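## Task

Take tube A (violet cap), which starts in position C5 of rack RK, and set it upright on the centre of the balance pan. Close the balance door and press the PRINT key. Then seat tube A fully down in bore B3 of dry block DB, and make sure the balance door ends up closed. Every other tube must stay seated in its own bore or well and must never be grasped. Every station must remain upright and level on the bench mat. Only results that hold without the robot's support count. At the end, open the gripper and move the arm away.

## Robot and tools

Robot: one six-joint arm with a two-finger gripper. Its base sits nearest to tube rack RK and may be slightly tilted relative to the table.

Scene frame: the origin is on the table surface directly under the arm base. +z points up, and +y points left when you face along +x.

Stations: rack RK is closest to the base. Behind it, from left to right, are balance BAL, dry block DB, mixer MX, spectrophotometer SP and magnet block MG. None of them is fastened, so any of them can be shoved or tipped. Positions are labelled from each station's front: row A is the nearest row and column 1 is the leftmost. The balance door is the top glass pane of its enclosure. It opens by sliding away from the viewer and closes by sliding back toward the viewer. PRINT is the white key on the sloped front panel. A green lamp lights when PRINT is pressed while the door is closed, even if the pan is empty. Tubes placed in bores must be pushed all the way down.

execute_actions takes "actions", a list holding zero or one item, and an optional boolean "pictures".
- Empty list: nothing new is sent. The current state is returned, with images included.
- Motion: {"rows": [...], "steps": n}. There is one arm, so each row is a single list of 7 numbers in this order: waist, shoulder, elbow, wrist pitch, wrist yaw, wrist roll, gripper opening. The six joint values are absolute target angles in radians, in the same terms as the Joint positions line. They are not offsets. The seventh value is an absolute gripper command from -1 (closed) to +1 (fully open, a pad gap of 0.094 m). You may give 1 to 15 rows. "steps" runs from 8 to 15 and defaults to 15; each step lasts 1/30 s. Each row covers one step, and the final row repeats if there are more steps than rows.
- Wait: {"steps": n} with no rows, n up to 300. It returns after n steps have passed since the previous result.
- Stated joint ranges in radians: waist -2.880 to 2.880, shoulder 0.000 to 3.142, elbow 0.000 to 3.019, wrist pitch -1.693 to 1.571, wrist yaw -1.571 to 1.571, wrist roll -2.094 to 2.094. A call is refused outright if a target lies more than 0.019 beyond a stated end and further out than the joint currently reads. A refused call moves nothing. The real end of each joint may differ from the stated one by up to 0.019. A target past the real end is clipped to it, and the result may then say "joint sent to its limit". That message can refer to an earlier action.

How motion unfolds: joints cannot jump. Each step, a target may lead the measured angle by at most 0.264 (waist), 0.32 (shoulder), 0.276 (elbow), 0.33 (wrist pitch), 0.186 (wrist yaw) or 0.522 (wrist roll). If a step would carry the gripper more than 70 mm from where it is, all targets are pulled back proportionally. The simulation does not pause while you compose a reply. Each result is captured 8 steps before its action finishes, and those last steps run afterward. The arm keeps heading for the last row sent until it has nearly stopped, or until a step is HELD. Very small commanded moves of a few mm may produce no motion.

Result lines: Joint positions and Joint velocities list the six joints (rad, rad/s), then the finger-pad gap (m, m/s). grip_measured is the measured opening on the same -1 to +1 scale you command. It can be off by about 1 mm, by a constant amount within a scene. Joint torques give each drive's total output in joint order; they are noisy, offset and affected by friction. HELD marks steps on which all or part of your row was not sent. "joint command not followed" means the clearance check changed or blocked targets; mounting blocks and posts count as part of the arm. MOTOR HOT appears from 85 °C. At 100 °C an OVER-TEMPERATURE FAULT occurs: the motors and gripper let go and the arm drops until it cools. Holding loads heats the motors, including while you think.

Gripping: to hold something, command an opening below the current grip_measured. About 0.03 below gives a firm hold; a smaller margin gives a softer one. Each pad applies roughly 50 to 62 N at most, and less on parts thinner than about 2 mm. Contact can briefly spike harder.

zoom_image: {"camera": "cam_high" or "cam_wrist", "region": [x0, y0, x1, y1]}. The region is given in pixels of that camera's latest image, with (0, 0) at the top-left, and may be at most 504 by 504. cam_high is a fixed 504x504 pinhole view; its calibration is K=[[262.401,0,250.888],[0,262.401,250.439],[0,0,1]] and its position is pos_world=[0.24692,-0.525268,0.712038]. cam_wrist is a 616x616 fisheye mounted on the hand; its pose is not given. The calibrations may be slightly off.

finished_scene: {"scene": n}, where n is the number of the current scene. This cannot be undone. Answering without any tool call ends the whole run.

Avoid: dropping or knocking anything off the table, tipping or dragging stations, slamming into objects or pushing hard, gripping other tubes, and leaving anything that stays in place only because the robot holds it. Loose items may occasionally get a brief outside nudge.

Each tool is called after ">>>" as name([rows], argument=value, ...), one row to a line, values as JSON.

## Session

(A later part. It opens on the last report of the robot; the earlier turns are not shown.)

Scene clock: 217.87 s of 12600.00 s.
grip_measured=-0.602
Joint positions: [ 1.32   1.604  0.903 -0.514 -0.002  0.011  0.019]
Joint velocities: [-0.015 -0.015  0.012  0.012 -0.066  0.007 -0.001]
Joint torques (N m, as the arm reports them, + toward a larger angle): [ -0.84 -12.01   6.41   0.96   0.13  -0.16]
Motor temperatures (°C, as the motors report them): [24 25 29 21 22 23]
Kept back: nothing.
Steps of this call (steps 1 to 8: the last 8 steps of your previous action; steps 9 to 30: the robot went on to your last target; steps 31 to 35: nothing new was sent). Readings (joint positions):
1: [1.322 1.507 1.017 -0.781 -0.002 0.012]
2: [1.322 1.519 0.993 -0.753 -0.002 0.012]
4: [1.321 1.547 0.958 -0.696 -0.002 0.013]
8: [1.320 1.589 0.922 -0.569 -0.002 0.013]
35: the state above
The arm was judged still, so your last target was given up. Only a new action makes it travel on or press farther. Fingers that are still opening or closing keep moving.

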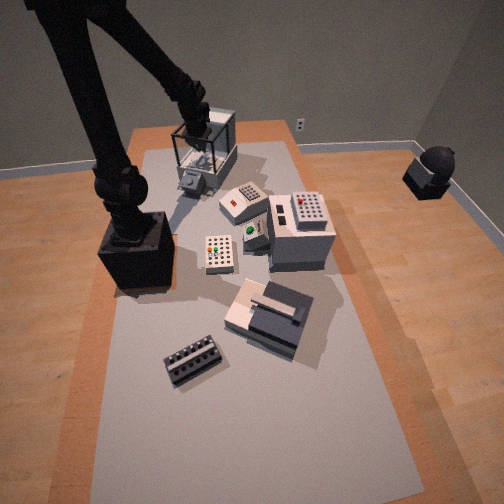

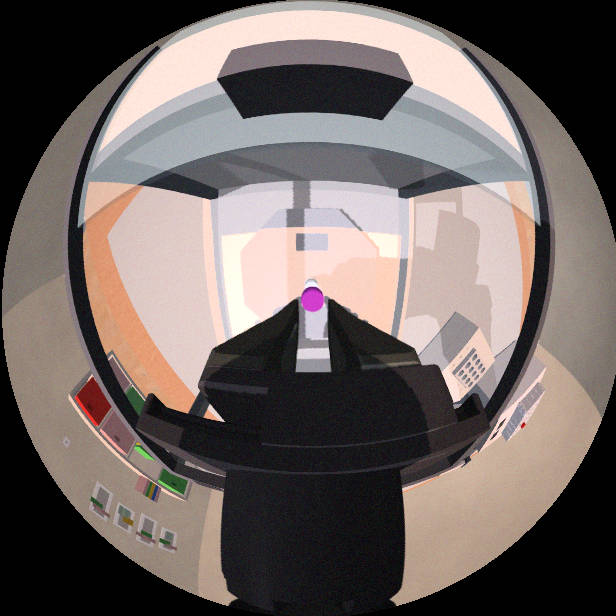

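>>> execute_actions([
  {"rows":[[1.305,1.61,0.9,-0.49,0,0,-0.6],[1.305,1.615,0.895,-0.475,0,0,-0.6],[1.305,1.62,0.89,-0.46,0,0,-0.6],[1.305,1.625,0.885,-0.445,0,0,-0.6],[1.305,1.628,0.88,-0.43,0,0,-0.6]]},
])

>>> execute_actions([
  {"rows":[[1.305,1.628,0.88,-0.43,0,0,-0.65],[1.305,1.628,0.88,-0.43,0,0,-0.7],[1.305,1.628,0.88,-0.43,0,0,-0.72],[1.305,1.628,0.88,-0.43,0,0,-0.74],[1.305,1.628,0.88,-0.43,0,0,-0.76],[1.305,1.628,0.88,-0.43,0,0,-0.795]]},
], pictures=true)

Scene clock: 218.47 s of 12600.00 s.
grip_measured=-0.602
Joint positions: [ 1.32   1.616  0.882 -0.453 -0.002  0.011  0.019]
Joint velocities: [ 0.005  0.093  0.002  0.193  0.007 -0.022 -0.001]
Joint torques (N m, as the arm reports them, + toward a larger angle): [ -0.82 -11.15   6.02   0.77   0.13  -0.17]
Motor temperatures (°C, as the motors report them): [24 25 29 21 22 23]
Steps of this call (steps 1 to 11: nothing new was sent; steps 12 to 18: the first 7 steps of this action). Readings (joint positions):
12: [1.320 1.604 0.902 -0.512 -0.002 0.011]
13: [1.320 1.604 0.900 -0.506 -0.002 0.011]
15: [1.320 1.606 0.892 -0.485 -0.002 0.011]
18: the state above

Scene clock: 218.97 s of 12600.00 s.
grip_measured=-0.771
Joint positions: [ 1.32   1.622  0.881 -0.443 -0.002  0.011  0.011]
Joint velocities: [-0.005 -0.005 -0.002  0.002 -0.022 -0.022  0.   ]
Joint torques (N m, as the arm reports them, + toward a larger angle): [ -0.84 -11.29   5.98   0.97   0.12  -0.17]
Motor temperatures (°C, as the motors report them): [24 25 29 21 22 23]
Steps of this call (steps 1 to 8: the last 8 steps of your previous action; steps 9 to 15: the first 7 steps of this action). Readings (joint positions):
9: [1.320 1.622 0.881 -0.443 -0.002 0.011]
10: [1.320 1.622 0.881 -0.443 -0.002 0.011]
12: [1.320 1.622 0.881 -0.443 -0.002 0.011]
15: the state above

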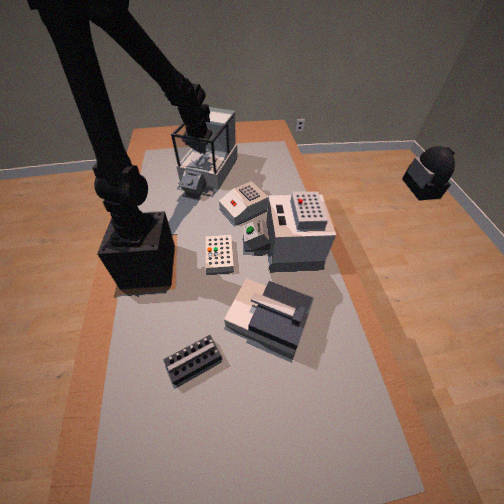

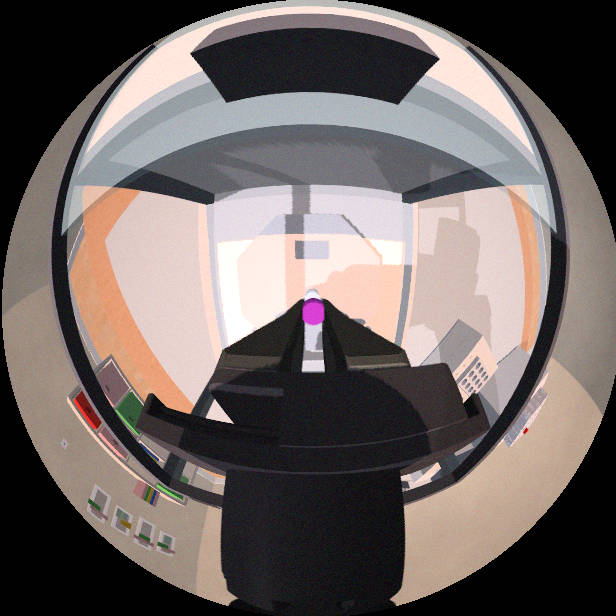

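>>> execute_actions([
  {"rows":[[1.305,1.605,0.92,-0.47,0,0,-0.795],[1.305,1.59,0.935,-0.49,0,0,-0.795],[1.305,1.58,0.945,-0.51,0,0,-0.795],[1.305,1.57,0.96,-0.54,0,0,-0.795],[1.305,1.56,0.975,-0.58,0,0,-0.795],[1.305,1.55,0.99,-0.62,0,0,-0.795],[1.305,1.54,1.01,-0.66,0,0,-0.795],[1.305,1.53,1.03,-0.7,0,0,-0.795],[1.305,1.52,1.06,-0.75,0,0,-0.795],[1.305,1.51,1.09,-0.8,0,0,-0.795],[1.305,1.5,1.13,-0.85,0,0,-0.795],[1.305,1.49,1.17,-0.9,0,0,-0.795],[1.305,1.48,1.21,-0.95,0,0,-0.795],[1.305,1.47,1.25,-1.0,0,0,-0.795],[1.305,1.45,1.27,-1.03,0,0,-0.795]]},
])

>>> execute_actions([
  {"rows":[[1.305,1.43,1.27,-1.03,0,0,-0.795],[1.3,1.41,1.26,-1.03,0,0,-0.795],[1.27,1.39,1.24,-1.03,0,0,-0.795],[1.23,1.37,1.22,-1.03,0,0,-0.795],[1.18,1.35,1.2,-1.03,0,0,-0.795],[1.13,1.35,1.19,-1.03,0,0,-0.795],[1.08,1.35,1.19,-1.03,0,0,-0.795],[1.03,1.35,1.19,-1.03,0,0,-0.795],[0.98,1.35,1.19,-1.03,0,0,-0.795],[0.93,1.35,1.19,-1.03,0,0,-0.795],[0.88,1.35,1.19,-1.03,0,0,-0.795],[0.83,1.35,1.19,-1.03,0,0,-0.795],[0.78,1.35,1.19,-1.03,0,0,-0.795],[0.74,1.35,1.19,-1.03,0,0,-0.795],[0.715,1.35,1.19,-1.03,0,0,-0.795]]},
])

>>> execute_actions([
  {"rows":[[0.715,1.35,1.16,-1.0,0,0,-0.795],[0.715,1.35,1.13,-0.97,0,0,-0.795],[0.715,1.36,1.1,-0.93,0,0,-0.795],[0.715,1.36,1.07,-0.9,0,0,-0.795],[0.715,1.37,1.04,-0.86,0,0,-0.795],[0.715,1.38,1.01,-0.82,0,0,-0.795],[0.715,1.39,0.98,-0.78,0,0,-0.795],[0.715,1.4,0.95,-0.74,0,0,-0.795],[0.715,1.41,0.92,-0.7,0,0,-0.795],[0.715,1.42,0.89,-0.66,0,0,-0.795],[0.715,1.43,0.86,-0.62,0,0,-0.795],[0.715,1.44,0.83,-0.58,0,0,-0.795],[0.715,1.445,0.8,-0.54,0,0,-0.795],[0.715,1.45,0.78,-0.51,0,0,-0.795],[0.715,1.455,0.77,-0.485,0,0,-0.795]]},
])

>>> execute_actions([
  {"steps":35},
], pictures=true)

Scene clock: 224.50 s of 12600.00 s.
grip_measured=-0.771
Joint positions: [ 1.32   1.599  0.929 -0.578 -0.003  0.01   0.011]
Joint velocities: [-0.015 -0.239  0.408 -1.126 -0.022 -0.037 -0.   ]
Joint torques (N m, as the arm reports them, + toward a larger angle): [ -0.76 -15.43  10.52   0.39   0.13  -0.15]
Motor temperatures (°C, as the motors report them): [24 25 28 21 22 23]
Steps of this call (steps 1 to 8: the last 8 steps of your previous action; steps 9 to 15: the robot went on to your last target; steps 16 to 159: nothing new was sent; steps 160 to 166: the first 7 steps of this action). Readings (joint positions):
160: [1.320 1.622 0.882 -0.445 -0.002 0.011]
161: [1.320 1.622 0.885 -0.454 -0.002 0.011]
163: [1.320 1.617 0.895 -0.488 -0.002 0.010]
166: the state above

Scene clock: 225.00 s of 12600.00 s.
grip_measured=-0.771
Joint positions: [ 1.248  1.381  1.185 -1.008 -0.005  0.01   0.011]
Joint velocities: [-1.021 -0.601  0.012 -0.081 -0.051  0.007 -0.   ]
Joint torques (N m, as the arm reports them, + toward a larger angle): [-3.85 -9.43  8.55  0.22  0.18 -0.11]
Motor temperatures (°C, as the motors report them): [24 25 28 21 22 23]
Steps of this call (steps 1 to 8: the last 8 steps of your previous action; steps 9 to 15: the first 7 steps of this action). Readings (joint positions):
9: [1.320 1.509 1.143 -0.929 -0.003 0.010]
10: [1.320 1.496 1.164 -0.953 -0.003 0.010]
12: [1.313 1.456 1.186 -0.985 -0.003 0.010]
15: the state above

Scene clock: 225.50 s of 12600.00 s.
grip_measured=-0.771
Joint positions: [ 0.677  1.355  1.035 -0.863  0.005  0.01   0.011]
Joint velocities: [ 0.171  0.181 -0.955  1.018 -0.022  0.022 -0.002]
Joint torques (N m, as the arm reports them, + toward a larger angle): [ 1.99 -7.57  8.45  0.78 -0.08 -0.15]
Motor temperatures (°C, as the motors report them): [24 25 28 21 22 23]
Steps of this call (steps 1 to 8: the last 8 steps of your previous action; steps 9 to 15: the first 7 steps of this action). Readings (joint positions):
9: [0.804 1.347 1.182 -1.010 -0.002 0.010]
10: [0.755 1.347 1.172 -1.001 0.001 0.010]
12: [0.690 1.347 1.131 -0.957 0.006 0.010]
15: the state above

Scene clock: 226.67 s of 12600.00 s.
grip_measured=-0.771
Joint positions: [ 0.705  1.472  0.742 -0.501  0.002  0.01   0.011]
Joint velocities: [-0.005 -0.024 -0.022 -0.007 -0.022  0.022 -0.   ]
Joint torques (N m, as the arm reports them, + toward a larger angle): [  0.65 -10.58   8.34   1.04   0.01  -0.15]
Motor temperatures (°C, as the motors report them): [24 25 28 21 22 23]
Kept back: nothing.
Steps of this call (steps 1 to 8: the last 8 steps of your previous action; steps 9 to 30: the robot went on to your last target; steps 31 to 35: nothing new was sent). Readings (joint positions):
1: [0.683 1.362 1.001 -0.827 0.004 0.010]
2: [0.689 1.373 0.968 -0.790 0.003 0.010]
4: [0.700 1.401 0.905 -0.712 0.002 0.010]
8: [0.705 1.455 0.786 -0.564 0.002 0.010]
35: the state above
The arm was judged still, so your last target was given up. Only a new action makes it travel on or press farther. Fingers that are still opening or closing keep moving.

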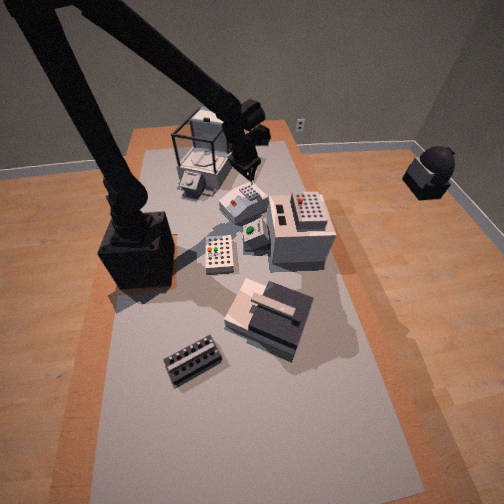

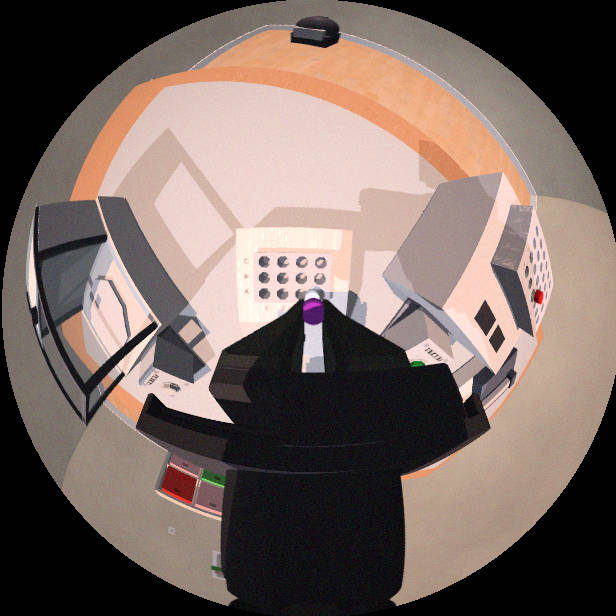

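>>> execute_actions([
  {"rows":[[0.725,1.48,0.745,-0.47,0,0,-0.795],[0.73,1.49,0.74,-0.45,0,0,-0.795],[0.735,1.5,0.735,-0.43,0,0,-0.795],[0.74,1.51,0.73,-0.41,0,0,-0.795],[0.742,1.52,0.728,-0.39,0,0,-0.795],[0.742,1.53,0.725,-0.375,0,0,-0.795],[0.742,1.54,0.722,-0.36,0,0,-0.795],[0.742,1.55,0.72,-0.345,0,0,-0.795]]},
])

>>> execute_actions([
  {"steps":30},
], pictures=true)

>>> zoom_image(camera="cam_wrist", region=[230,220,390,340])

>>> zoom_image(camera="cam_high", region=[215,150,285,220])

Scene clock: 227.30 s of 12600.00 s.
grip_measured=-0.771
Joint positions: [ 0.724  1.508  0.728 -0.406  0.002  0.01   0.011]
Joint velocities: [ 0.103  0.327 -0.066  0.505 -0.037  0.051  0.   ]
Joint torques (N m, as the arm reports them, + toward a larger angle): [ 1.04 -8.52  5.91  1.01  0.   -0.15]
Motor temperatures (°C, as the motors report them): [24 25 28 21 22 23]
Steps of this call (steps 1 to 12: nothing new was sent; steps 13 to 19: the first 7 steps of this action). Readings (joint positions):
13: [0.705 1.472 0.742 -0.498 0.002 0.010]
14: [0.706 1.473 0.741 -0.490 0.002 0.010]
16: [0.712 1.480 0.736 -0.460 0.002 0.010]
19: the state above

Scene clock: 228.30 s of 12600.00 s.
grip_measured=-0.771
Joint positions: [ 0.73   1.556  0.711 -0.361  0.002  0.01   0.011]
Joint velocities: [-0.005 -0.005 -0.007 -0.002 -0.037 -0.022 -0.001]
Joint torques (N m, as the arm reports them, + toward a larger angle): [  0.79 -10.3    6.29   1.12   0.    -0.15]
Motor temperatures (°C, as the motors report them): [24 25 28 21 22 23]
Kept back: nothing.
Steps of this call (steps 1 to 8: the last 8 steps of your previous action; steps 9 to 30: the robot went on to your last target). Readings (joint positions):
1: [0.727 1.520 0.725 -0.390 0.002 0.010]
2: [0.729 1.531 0.722 -0.377 0.002 0.010]
4: [0.730 1.549 0.718 -0.366 0.002 0.010]
8: [0.730 1.556 0.711 -0.365 0.002 0.010]
30: the state above
The arm was judged still, so your last target was given up. Only a new action makes it travel on or press farther. Fingers that are still opening or closing keep moving.

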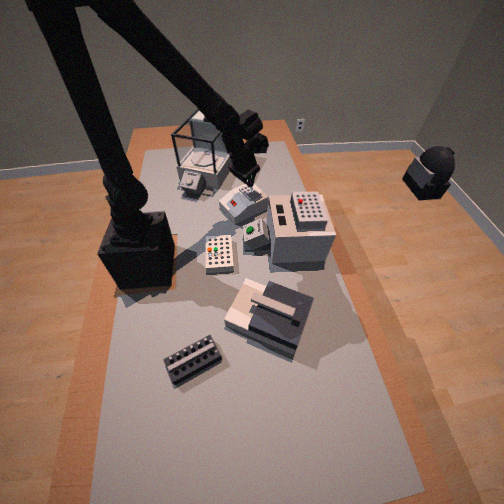

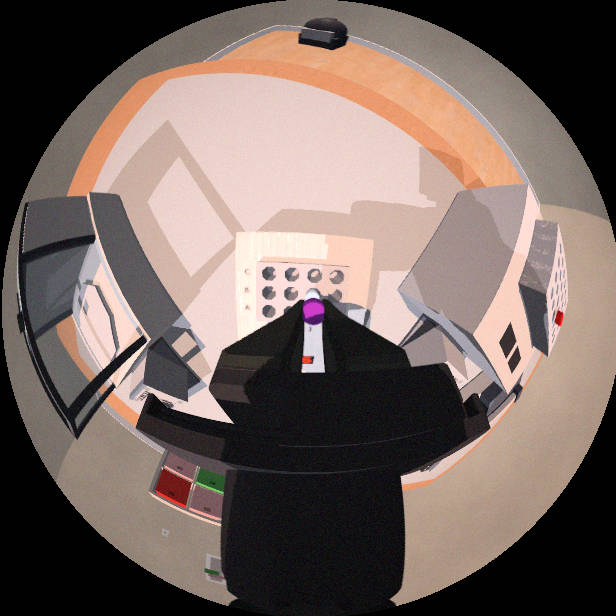

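Region (230, 220, 390, 340) of cam_wrist's 616x616 image, scaled by 3.150, with more detail than that image has; it fills the top 378 rows of this view, and the rest is white.

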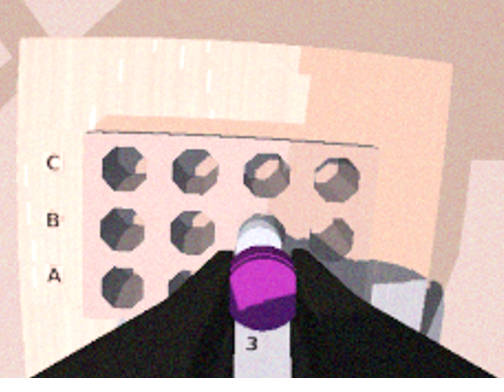

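Region (215, 150, 285, 220) of cam_high's 504x504 image, scaled by 7.200, with more detail than that image has.

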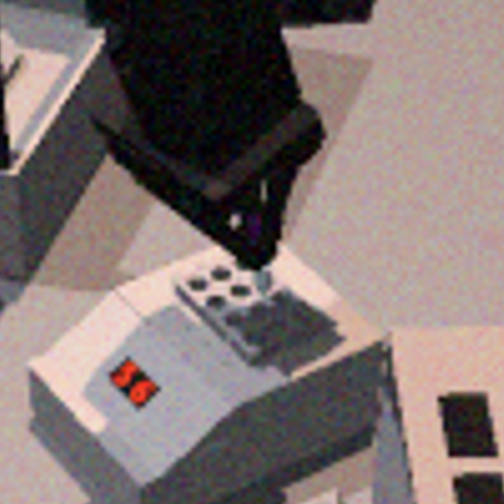

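>>> execute_actions([
  {"rows":[[0.735,1.55,0.71,-0.34,0,0,-0.795],[0.73,1.55,0.705,-0.335,0,0,-0.795],[0.725,1.55,0.70,-0.33,0,0,-0.795],[0.72,1.55,0.695,-0.32,0,0,-0.795]]},
])

>>> execute_actions([
  {"steps":25},
], pictures=true)

>>> zoom_image(camera="cam_wrist", region=[230,220,390,340])

Scene clock: 229.07 s of 12600.00 s.
grip_measured=-0.771
Joint positions: [ 0.73   1.556  0.693 -0.339  0.002  0.01   0.011]
Joint velocities: [-0.005  0.005 -0.076  0.002 -0.051 -0.007 -0.   ]
Joint torques (N m, as the arm reports them, + toward a larger angle): [ -0.74 -10.17   6.07   1.21   0.    -0.15]
Motor temperatures (°C, as the motors report them): [24 25 28 21 22 23]
Steps of this call (steps 1 to 16: nothing new was sent; steps 17 to 23: the first 7 steps of this action). Readings (joint positions):
17: [0.730 1.556 0.711 -0.360 0.002 0.010]
18: [0.730 1.556 0.709 -0.357 0.002 0.010]
20: [0.730 1.556 0.703 -0.347 0.002 0.010]
23: the state above

Scene clock: 229.90 s of 12600.00 s.
grip_measured=-0.771
Joint positions: [ 0.73   1.556  0.689 -0.337  0.002  0.01   0.011]
Joint velocities: [ 0.005 -0.015  0.012  0.002 -0.007 -0.037 -0.   ]
Joint torques (N m, as the arm reports them, + toward a larger angle): [ -0.73 -10.16   5.91   1.09   0.    -0.15]
Motor temperatures (°C, as the motors report them): [24 25 28 21 22 23]
Kept back: nothing.
Steps of this call (steps 1 to 8: the last 8 steps of your previous action; steps 9 to 15: the robot went on to your last target; steps 16 to 25: nothing new was sent). Readings (joint positions):
1: [0.730 1.556 0.691 -0.338 0.002 0.010]
2: [0.730 1.556 0.690 -0.338 0.002 0.010]
4: [0.730 1.556 0.689 -0.338 0.002 0.010]
8: [0.730 1.556 0.689 -0.337 0.002 0.010]
25: the state above
The arm was judged still, so your last target was given up. Only a new action makes it travel on or press farther. Fingers that are still opening or closing keep moving.

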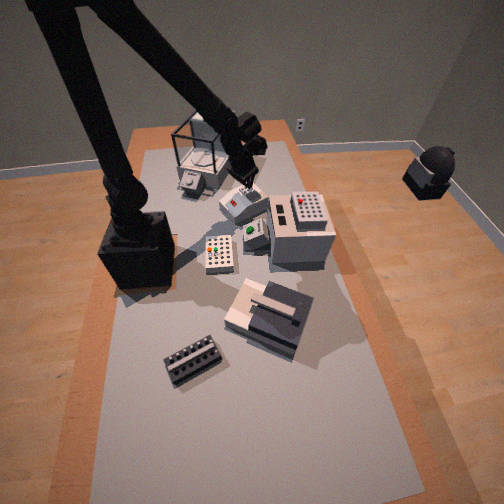

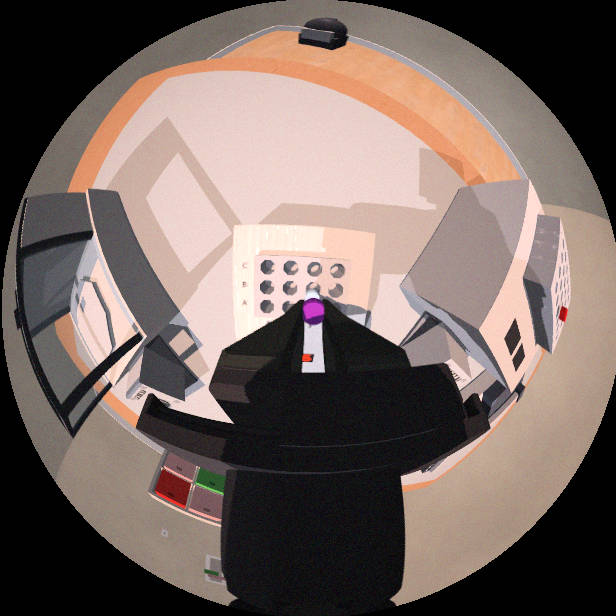

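Region (230, 220, 390, 340) of cam_wrist's 616x616 image, scaled by 3.150, with more detail than that image has; it fills the top 378 rows of this view, and the rest is white.

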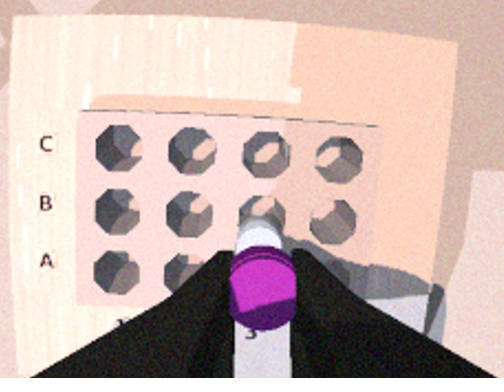

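>>> execute_actions([
  {"rows":[[0.715,1.56,0.695,-0.315,0,0,-0.795],[0.713,1.565,0.695,-0.31,0,0,-0.795],[0.712,1.57,0.693,-0.305,0,0,-0.795],[0.712,1.575,0.692,-0.3,0,0,-0.795],[0.712,1.58,0.69,-0.295,0,0,-0.795]]},
])

>>> execute_actions([
  {"steps":25},
], pictures=true)

>>> zoom_image(camera="cam_wrist", region=[230,220,390,340])

Scene clock: 230.53 s of 12600.00 s.
grip_measured=-0.771
Joint positions: [ 0.73   1.567  0.689 -0.313  0.002  0.01   0.011]
Joint velocities: [-0.015 -0.005 -0.012  0.066 -0.022 -0.007  0.001]
Joint torques (N m, as the arm reports them, + toward a larger angle): [-0.99 -8.87  5.45  1.    0.   -0.15]
Motor temperatures (°C, as the motors report them): [24 25 28 21 22 23]
Steps of this call (steps 1 to 12: nothing new was sent; steps 13 to 19: the first 7 steps of this action). Readings (joint positions):
13: [0.730 1.556 0.689 -0.335 0.002 0.010]
14: [0.730 1.556 0.689 -0.334 0.002 0.010]
16: [0.730 1.559 0.689 -0.325 0.002 0.010]
19: the state above

Scene clock: 231.37 s of 12600.00 s.
grip_measured=-0.771
Joint positions: [ 0.729  1.567  0.689 -0.308  0.002  0.01   0.011]
Joint velocities: [-0.005 -0.024 -0.012 -0.002 -0.051 -0.007 -0.001]
Joint torques (N m, as the arm reports them, + toward a larger angle): [-1.29 -8.72  5.51  1.03  0.   -0.15]
Motor temperatures (°C, as the motors report them): [24 25 28 21 22 23]
Kept back: nothing.
Steps of this call (steps 1 to 8: the last 8 steps of your previous action; steps 9 to 15: the robot went on to your last target; steps 16 to 25: nothing new was sent). Readings (joint positions):
1: [0.729 1.567 0.689 -0.309 0.002 0.010]
2: [0.729 1.567 0.689 -0.308 0.002 0.010]
4: [0.729 1.567 0.689 -0.308 0.002 0.010]
8: [0.729 1.567 0.689 -0.308 0.002 0.010]
25: the state above
The arm was judged still, so your last target was given up. Only a new action makes it travel on or press farther. Fingers that are still opening or closing keep moving.

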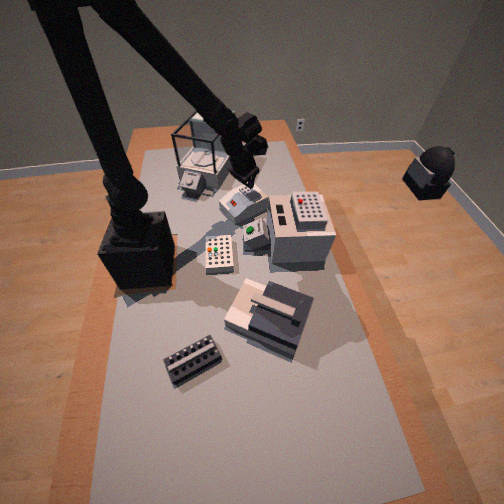

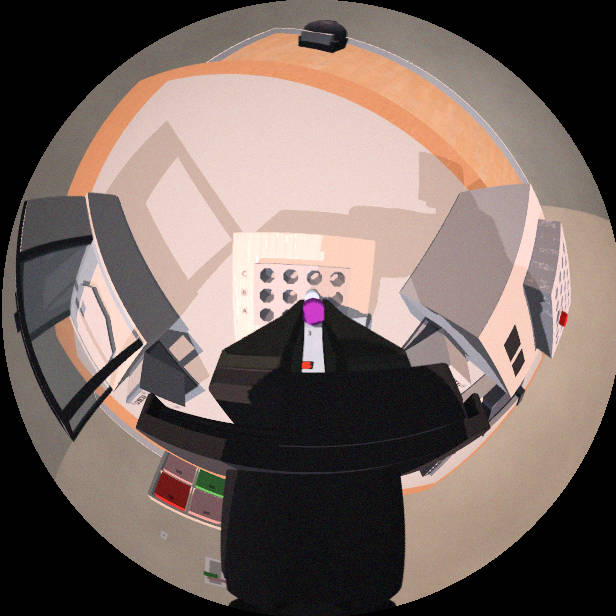

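Region (230, 220, 390, 340) of cam_wrist's 616x616 image, scaled by 3.150, with more detail than that image has; it fills the top 378 rows of this view, and the rest is white.

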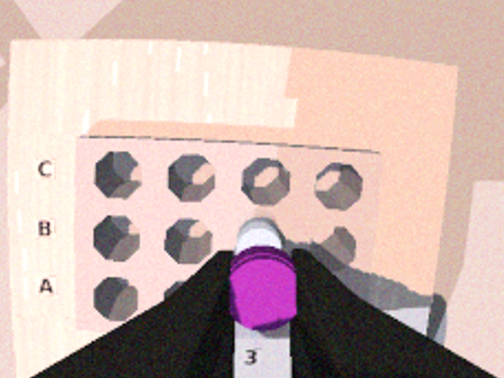

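>>> execute_actions([
  {"rows":[[0.715,1.56,0.69,-0.295,0,0,-0.795],[0.715,1.555,0.687,-0.295,0,0,-0.795],[0.715,1.55,0.684,-0.295,0,0,-0.795],[0.715,1.55,0.68,-0.295,0,0,-0.795],[0.715,1.55,0.677,-0.295,0,0,-0.795],[0.715,1.55,0.674,-0.295,0,0,-0.795]]},
])

>>> execute_actions([
  {"steps":25},
], pictures=true)

>>> zoom_image(camera="cam_wrist", region=[230,220,390,340])

Scene clock: 231.90 s of 12600.00 s.
grip_measured=-0.771
Joint positions: [ 0.729  1.562  0.681 -0.305  0.002  0.01   0.011]
Joint velocities: [-0.015 -0.054 -0.066  0.002  0.051 -0.037  0.   ]
Joint torques (N m, as the arm reports them, + toward a larger angle): [ -0.96 -10.27   5.18   0.97   0.01  -0.16]
Motor temperatures (°C, as the motors report them): [24 25 28 21 22 23]
Steps of this call (steps 1 to 9: nothing new was sent; steps 10 to 16: the first 7 steps of this action). Readings (joint positions):
10: [0.729 1.567 0.689 -0.308 0.002 0.010]
11: [0.729 1.567 0.689 -0.308 0.002 0.010]
13: [0.729 1.566 0.688 -0.308 0.002 0.010]
16: the state above

Scene clock: 232.73 s of 12600.00 s.
grip_measured=-0.771
Joint positions: [ 0.729  1.561  0.676 -0.304  0.002  0.01   0.011]
Joint velocities: [-0.005 -0.005  0.007  0.017  0.007 -0.037 -0.001]
Joint torques (N m, as the arm reports them, + toward a larger angle): [ -0.98 -10.46   5.31   0.9    0.    -0.15]
Motor temperatures (°C, as the motors report them): [24 25 28 21 22 23]
Kept back: nothing.
Steps of this call (steps 1 to 8: the last 8 steps of your previous action; steps 9 to 15: the robot went on to your last target; steps 16 to 25: nothing new was sent). Readings (joint positions):
1: [0.729 1.561 0.680 -0.305 0.002 0.010]
2: [0.729 1.561 0.678 -0.305 0.002 0.010]
4: [0.729 1.561 0.676 -0.305 0.002 0.010]
8: [0.729 1.561 0.676 -0.304 0.002 0.010]
25: the state above
The arm was judged still, so your last target was given up. Only a new action makes it travel on or press farther. Fingers that are still opening or closing keep moving.

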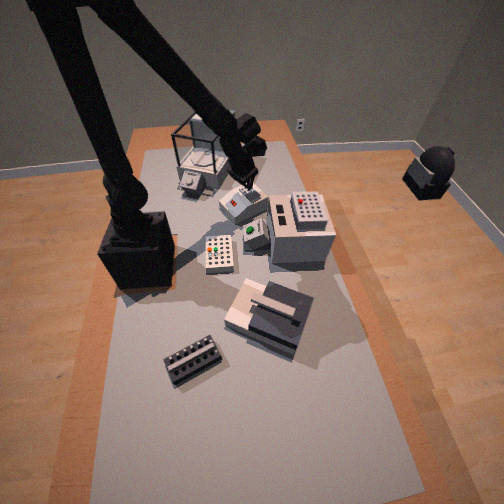

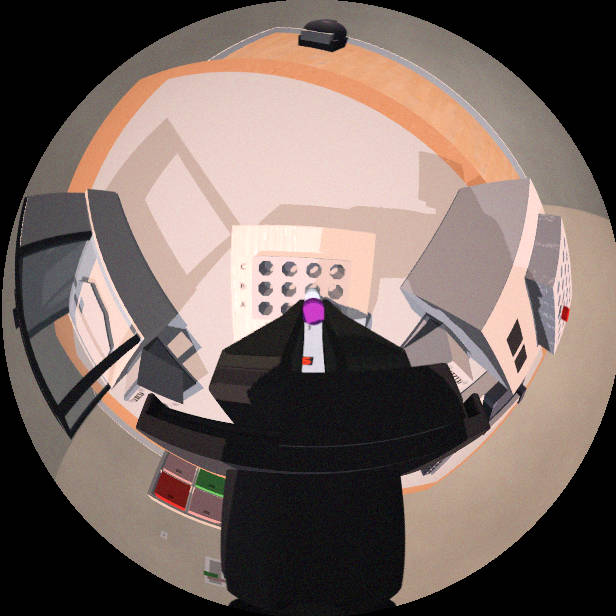

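Region (230, 220, 390, 340) of cam_wrist's 616x616 image, scaled by 3.150, with more detail than that image has; it fills the top 378 rows of this view, and the rest is white.

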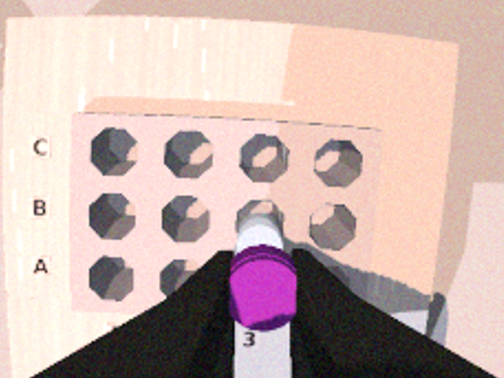

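>>> execute_actions([
  {"rows":[[0.715,1.565,0.672,-0.29,0,0,-0.795],[0.715,1.57,0.669,-0.285,0,0,-0.795],[0.715,1.574,0.666,-0.28,0,0,-0.795],[0.715,1.577,0.663,-0.274,0,0,-0.795],[0.715,1.58,0.66,-0.268,0,0,-0.795],[0.715,1.583,0.657,-0.262,0,0,-0.795]]},
])

>>> execute_actions([
  {"steps":25},
], pictures=true)

>>> zoom_image(camera="cam_wrist", region=[230,220,390,340])

Scene clock: 233.50 s of 12600.00 s.
grip_measured=-0.771
Joint positions: [ 0.729  1.568  0.665 -0.276  0.002  0.01   0.011]
Joint velocities: [-0.005  0.063 -0.056  0.144 -0.051 -0.007 -0.002]
Joint torques (N m, as the arm reports them, + toward a larger angle): [-1.02 -8.8   4.95  0.66  0.   -0.15]
Motor temperatures (°C, as the motors report them): [24 25 28 21 22 23]
Steps of this call (steps 1 to 16: nothing new was sent; steps 17 to 23: the first 7 steps of this action). Readings (joint positions):
17: [0.729 1.561 0.676 -0.303 0.002 0.010]
18: [0.729 1.561 0.675 -0.301 0.002 0.010]
20: [0.729 1.562 0.671 -0.293 0.002 0.010]
23: the state above

Scene clock: 234.33 s of 12600.00 s.
grip_measured=-0.771
Joint positions: [ 0.729  1.574  0.663 -0.268  0.002  0.01   0.011]
Joint velocities: [ 0.005 -0.015 -0.002  0.007 -0.007  0.022  0.   ]
Joint torques (N m, as the arm reports them, + toward a larger angle): [-1.   -8.85  4.83  0.8   0.   -0.15]
Motor temperatures (°C, as the motors report them): [24 25 28 21 22 23]
Kept back: nothing.
Steps of this call (steps 1 to 8: the last 8 steps of your previous action; steps 9 to 15: the robot went on to your last target; steps 16 to 25: nothing new was sent). Readings (joint positions):
1: [0.729 1.570 0.664 -0.272 0.002 0.010]
2: [0.729 1.572 0.663 -0.270 0.002 0.010]
4: [0.729 1.574 0.663 -0.268 0.002 0.010]
8: [0.729 1.574 0.663 -0.268 0.002 0.010]
25: the state above
The arm was judged still, so your last target was given up. Only a new action makes it travel on or press farther. Fingers that are still opening or closing keep moving.

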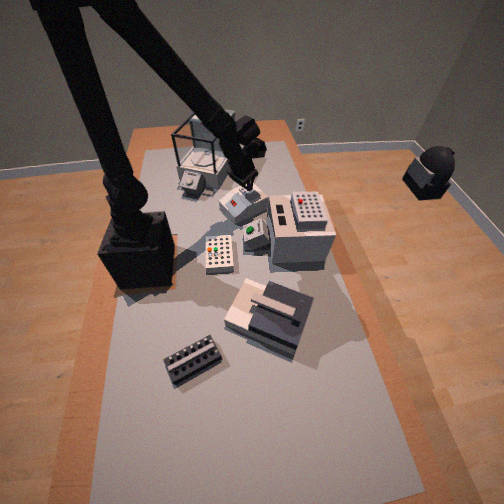

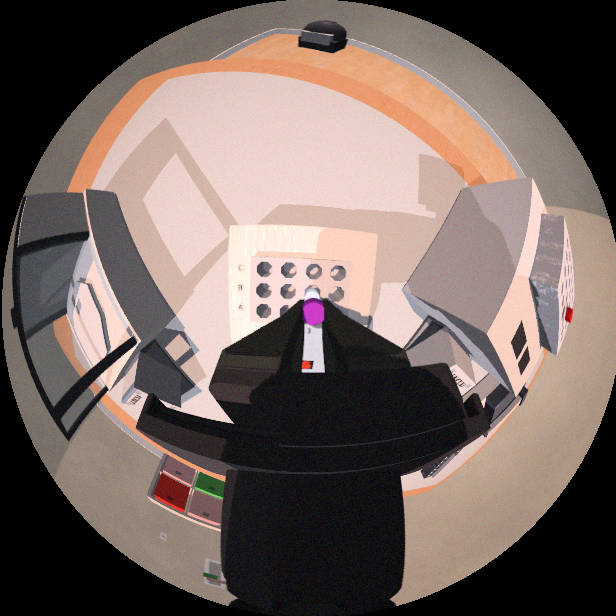

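Region (230, 220, 390, 340) of cam_wrist's 616x616 image, scaled by 3.150, with more detail than that image has; it fills the top 378 rows of this view, and the rest is white.

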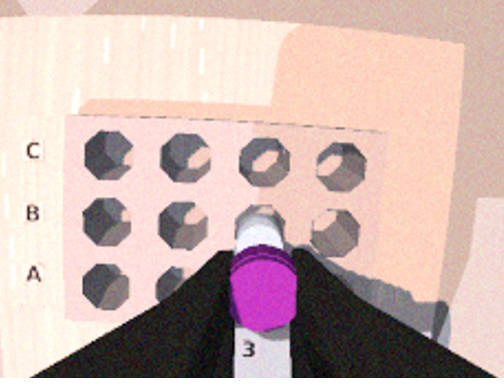

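Going in. Continue.

>>> execute_actions([
  {"rows":[[0.715,1.586,0.654,-0.258,0,0,-0.795],[0.715,1.589,0.651,-0.253,0,0,-0.795],[0.715,1.592,0.648,-0.247,0,0,-0.795],[0.715,1.595,0.645,-0.241,0,0,-0.795],[0.715,1.598,0.642,-0.235,0,0,-0.795],[0.715,1.601,0.639,-0.229,0,0,-0.795],[0.715,1.604,0.636,-0.223,0,0,-0.795],[0.715,1.607,0.633,-0.217,0,0,-0.795]]},
])

>>> execute_actions([
  {"steps":25},
], pictures=true)

>>> zoom_image(camera="cam_wrist", region=[230,220,390,340])

Scene clock: 235.00 s of 12600.00 s.
grip_measured=-0.771
Joint positions: [ 0.729  1.583  0.652 -0.237  0.002  0.01   0.011]
Joint velocities: [-0.005  0.083 -0.051  0.232  0.007  0.007  0.   ]
Joint torques (N m, as the arm reports them, + toward a larger angle): [-1.02 -8.81  4.18  0.62  0.   -0.15]
Motor temperatures (°C, as the motors report them): [24 25 28 21 22 23]
Steps of this call (steps 1 to 13: nothing new was sent; steps 14 to 20: the first 7 steps of this action). Readings (joint positions):
14: [0.729 1.574 0.663 -0.268 0.002 0.010]
15: [0.729 1.574 0.662 -0.265 0.002 0.010]
17: [0.729 1.576 0.658 -0.256 0.002 0.010]
20: the state above

Scene clock: 235.83 s of 12600.00 s.
grip_measured=-0.771
Joint positions: [ 0.729  1.593  0.646 -0.217  0.002  0.01   0.011]
Joint velocities: [-0.005 -0.005 -0.012 -0.007  0.037 -0.022  0.   ]
Joint torques (N m, as the arm reports them, + toward a larger angle): [-1.02 -8.46  4.09  0.61  0.   -0.15]
Motor temperatures (°C, as the motors report them): [24 25 28 21 22 23]
Kept back: nothing.
Steps of this call (steps 1 to 8: the last 8 steps of your previous action; steps 9 to 25: the robot went on to your last target). Readings (joint positions):
1: [0.729 1.587 0.649 -0.230 0.002 0.010]
2: [0.729 1.590 0.648 -0.224 0.002 0.010]
4: [0.729 1.593 0.647 -0.218 0.002 0.010]
8: [0.729 1.593 0.646 -0.217 0.002 0.010]
25: the state above

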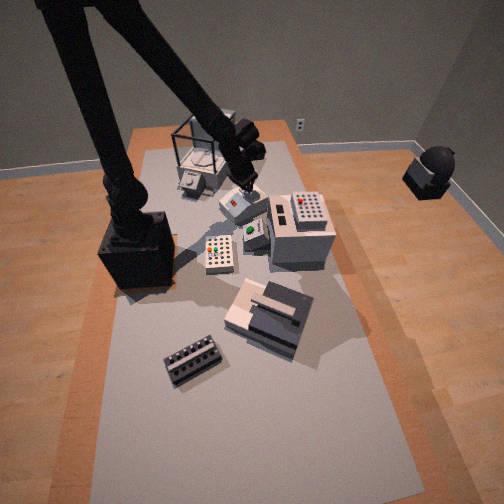

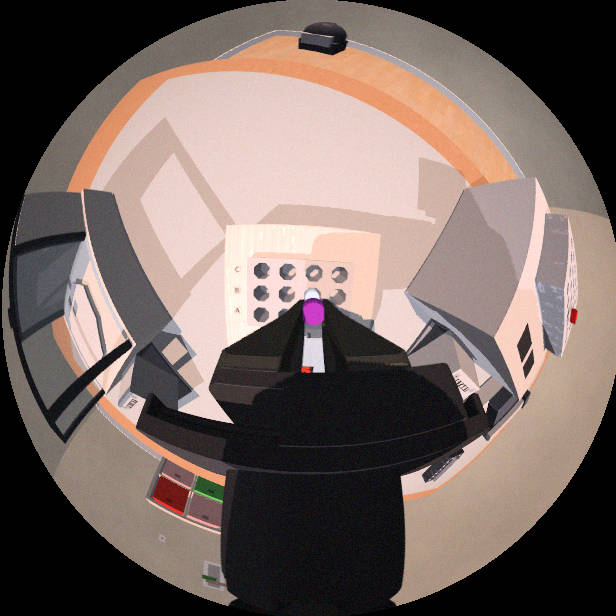

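Region (230, 220, 390, 340) of cam_wrist's 616x616 image, scaled by 3.150, with more detail than that image has; it fills the top 378 rows of this view, and the rest is white.

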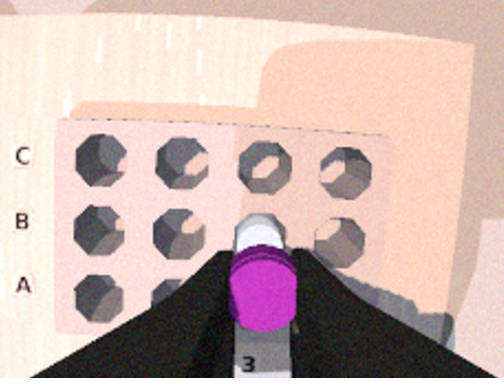

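Continue, q4 advancing less.

>>> execute_actions([
  {"rows":[[0.715,1.61,0.63,-0.217,0,0,-0.795],[0.715,1.613,0.627,-0.215,0,0,-0.795],[0.715,1.616,0.624,-0.212,0,0,-0.795],[0.715,1.619,0.621,-0.208,0,0,-0.795],[0.715,1.622,0.618,-0.204,0,0,-0.795],[0.715,1.625,0.615,-0.2,0,0,-0.795],[0.715,1.628,0.612,-0.195,0,0,-0.795],[0.715,1.631,0.609,-0.19,0,0,-0.795],[0.715,1.634,0.606,-0.184,0,0,-0.795],[0.715,1.637,0.603,-0.178,0,0,-0.795]]},
])

>>> execute_actions([
  {"steps":25},
], pictures=true)

>>> zoom_image(camera="cam_wrist", region=[230,220,390,340])

Scene clock: 236.60 s of 12600.00 s.
grip_measured=-0.771
Joint positions: [ 0.729  1.598  0.638 -0.196  0.002  0.01   0.011]
Joint velocities: [ 0.005  0.044 -0.042  0.159  0.11   0.051 -0.001]
Joint torques (N m, as the arm reports them, + toward a larger angle): [-1.04 -7.17  3.28  0.26 -0.01 -0.15]
Motor temperatures (°C, as the motors report them): [24 25 28 21 22 23]
Steps of this call (steps 1 to 15: the robot went on to your last target; step 16: nothing new was sent; steps 17 to 23: the first 7 steps of this action). Readings (joint positions):
17: [0.729 1.593 0.646 -0.216 0.002 0.010]
18: [0.729 1.593 0.645 -0.215 0.002 0.010]
20: [0.729 1.594 0.643 -0.210 0.002 0.010]
23: the state above

Scene clock: 237.43 s of 12600.00 s.
grip_measured=-0.771
Joint positions: [ 0.729  1.604  0.629 -0.168  0.001  0.01   0.011]
Joint velocities: [-0.005 -0.005  0.002 -0.012 -0.007 -0.037  0.   ]
Joint torques (N m, as the arm reports them, + toward a larger angle): [-1.03 -6.91  3.03  0.32  0.01 -0.15]
Motor temperatures (°C, as the motors report them): [24 25 28 21 22 23]
Kept back: nothing.
Steps of this call (steps 1 to 8: the last 8 steps of your previous action; steps 9 to 25: the robot went on to your last target). Readings (joint positions):
1: [0.729 1.599 0.636 -0.190 0.001 0.010]
2: [0.729 1.601 0.635 -0.185 0.001 0.010]
4: [0.729 1.603 0.631 -0.174 0.001 0.010]
8: [0.729 1.604 0.629 -0.168 0.001 0.010]
25: the state above

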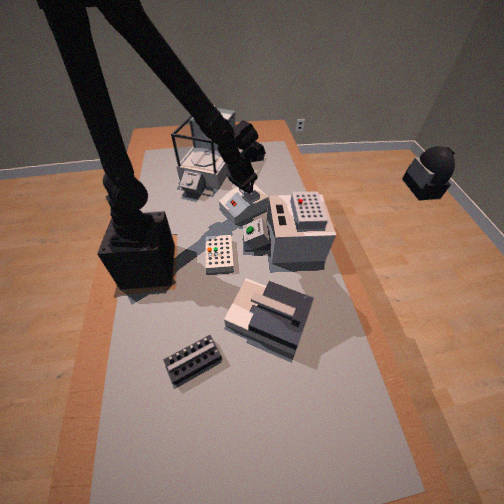

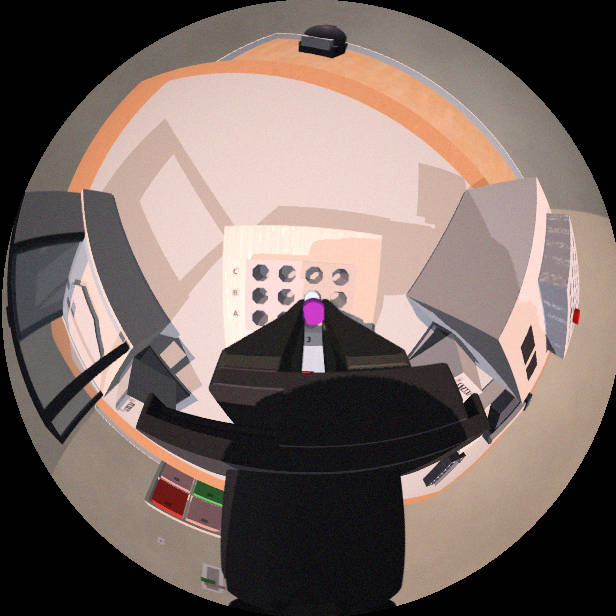

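Region (230, 220, 390, 340) of cam_wrist's 616x616 image, scaled by 3.150, with more detail than that image has; it fills the top 378 rows of this view, and the rest is white.

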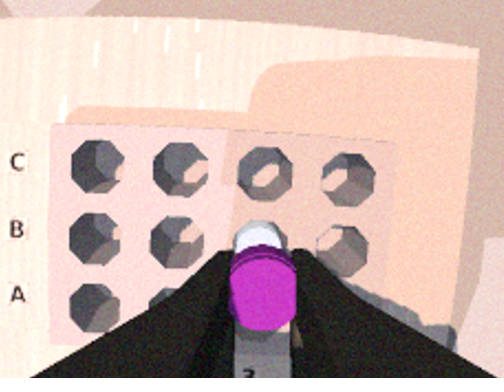

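>>> execute_actions([
  {"rows":[[0.715,1.61,0.625,-0.165,0,0,-0.77],[0.715,1.605,0.63,-0.165,0,0,-0.75],[0.715,1.605,0.63,-0.165,0,0,-0.73],[0.715,1.605,0.63,-0.165,0,0,-0.7],[0.715,1.605,0.63,-0.165,0,0,-0.65],[0.715,1.605,0.63,-0.165,0,0,-0.6],[0.715,1.6,0.65,-0.18,0,0,-0.6],[0.715,1.59,0.67,-0.2,0,0,-0.6],[0.715,1.58,0.68,-0.22,0,0,-0.6],[0.715,1.57,0.69,-0.24,0,0,-0.6],[0.715,1.56,0.7,-0.26,0,0,-0.6],[0.715,1.555,0.71,-0.28,0,0,-0.6]]},
])

>>> execute_actions([
  {"rows":[[0.715,1.555,0.71,-0.28,0,0,-1]]},
])

>>> execute_actions([
  {"steps":15},
], pictures=true)

>>> zoom_image(camera="cam_wrist", region=[230,220,390,340])

>>> zoom_image(camera="cam_high", region=[215,150,285,220])

Scene clock: 238.40 s of 12600.00 s.
grip_measured=-0.608
Joint positions: [ 0.729  1.604  0.627 -0.166  0.001  0.01   0.018]
Joint velocities: [ 0.005 -0.015  0.012 -0.115  0.007  0.037  0.012]
Joint torques (N m, as the arm reports them, + toward a larger angle): [ -0.91 -10.06   6.6    0.52   0.02  -0.15]
Motor temperatures (°C, as the motors report them): [24 25 28 21 22 23]
Steps of this call (steps 1 to 15: the robot went on to your last target; steps 16 to 22: nothing new was sent; steps 23 to 29: the first 7 steps of this action). Readings (joint positions):
23: [0.729 1.604 0.629 -0.166 0.001 0.010]
24: [0.729 1.604 0.629 -0.165 0.001 0.010]
26: [0.729 1.604 0.629 -0.165 0.001 0.010]
29: the state above

Scene clock: 238.90 s of 12600.00 s.
grip_measured=-0.982
Joint positions: [ 0.729  1.567  0.679 -0.271  0.001  0.01   0.001]
Joint velocities: [-0.005  0.005  0.007 -0.061 -0.007 -0.007  0.   ]
Joint torques (N m, as the arm reports them, + toward a larger angle): [ -1.03 -10.59   7.8    0.49   0.01  -0.15]
Motor temperatures (°C, as the motors report them): [24 25 28 21 22 23]
Steps of this call (steps 1 to 8: the last 8 steps of your previous action; steps 9 to 15: the first 7 steps of this action). Readings (joint positions):
9: [0.729 1.574 0.671 -0.268 0.001 0.010]
10: [0.729 1.570 0.674 -0.269 0.001 0.010]
12: [0.729 1.567 0.678 -0.269 0.001 0.010]
15: the state above

Scene clock: 239.40 s of 12600.00 s.
grip_measured=-0.982
Joint positions: [ 0.729  1.567  0.679 -0.271  0.001  0.01   0.001]
Joint velocities: [-0.015 -0.005  0.012  0.007 -0.066 -0.022 -0.   ]
Joint torques (N m, as the arm reports them, + toward a larger angle): [ -1.07 -10.67   7.79   0.34   0.02  -0.15]
Motor temperatures (°C, as the motors report them): [24 25 28 21 22 23]
Kept back: nothing.
Steps of this call (steps 1 to 8: the last 8 steps of your previous action; steps 9 to 15: the robot went on to your last target). Readings (joint positions):
1: [0.729 1.567 0.679 -0.271 0.001 0.010]
2: [0.729 1.567 0.679 -0.271 0.001 0.010]
4: [0.729 1.567 0.679 -0.271 0.001 0.010]
8: [0.729 1.567 0.679 -0.271 0.001 0.010]
15: the state above
The arm was judged still, so your last target was given up. Only a new action makes it travel on or press farther. Fingers that are still opening or closing keep moving.

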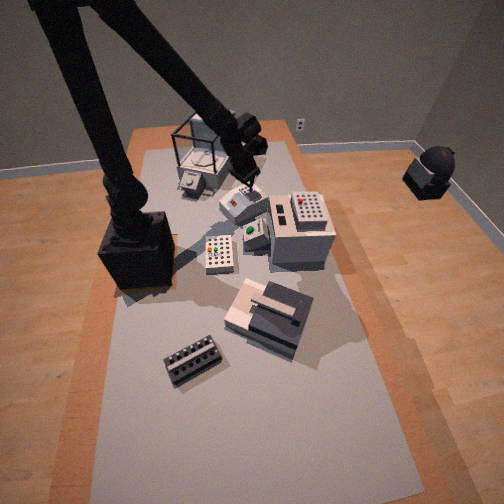

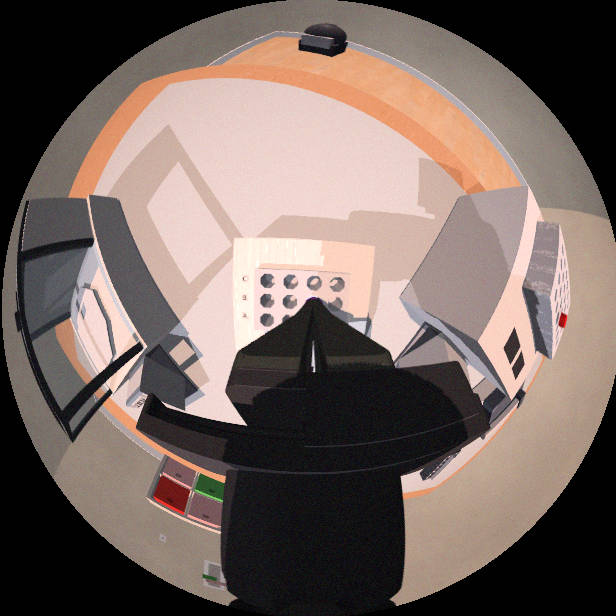

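Region (230, 220, 390, 340) of cam_wrist's 616x616 image, scaled by 3.150, with more detail than that image has; it fills the top 378 rows of this view, and the rest is white.

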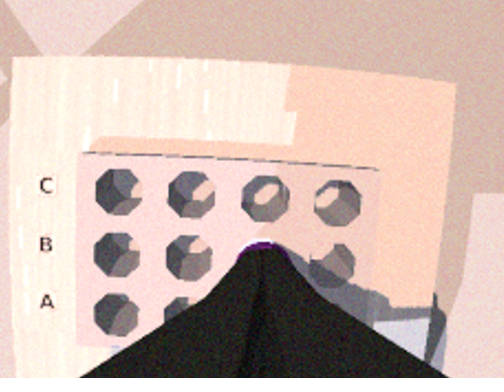

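Region (215, 150, 285, 220) of cam_high's 504x504 image, scaled by 7.200, with more detail than that image has.

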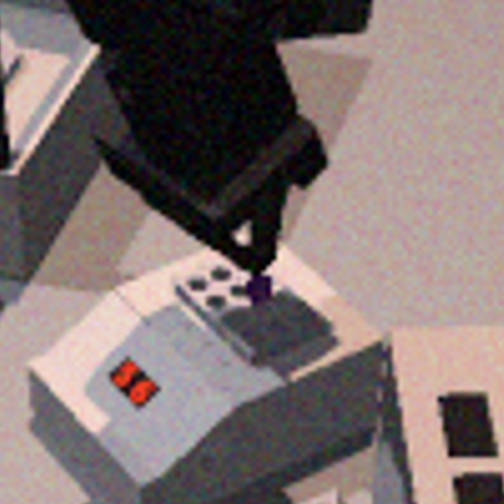

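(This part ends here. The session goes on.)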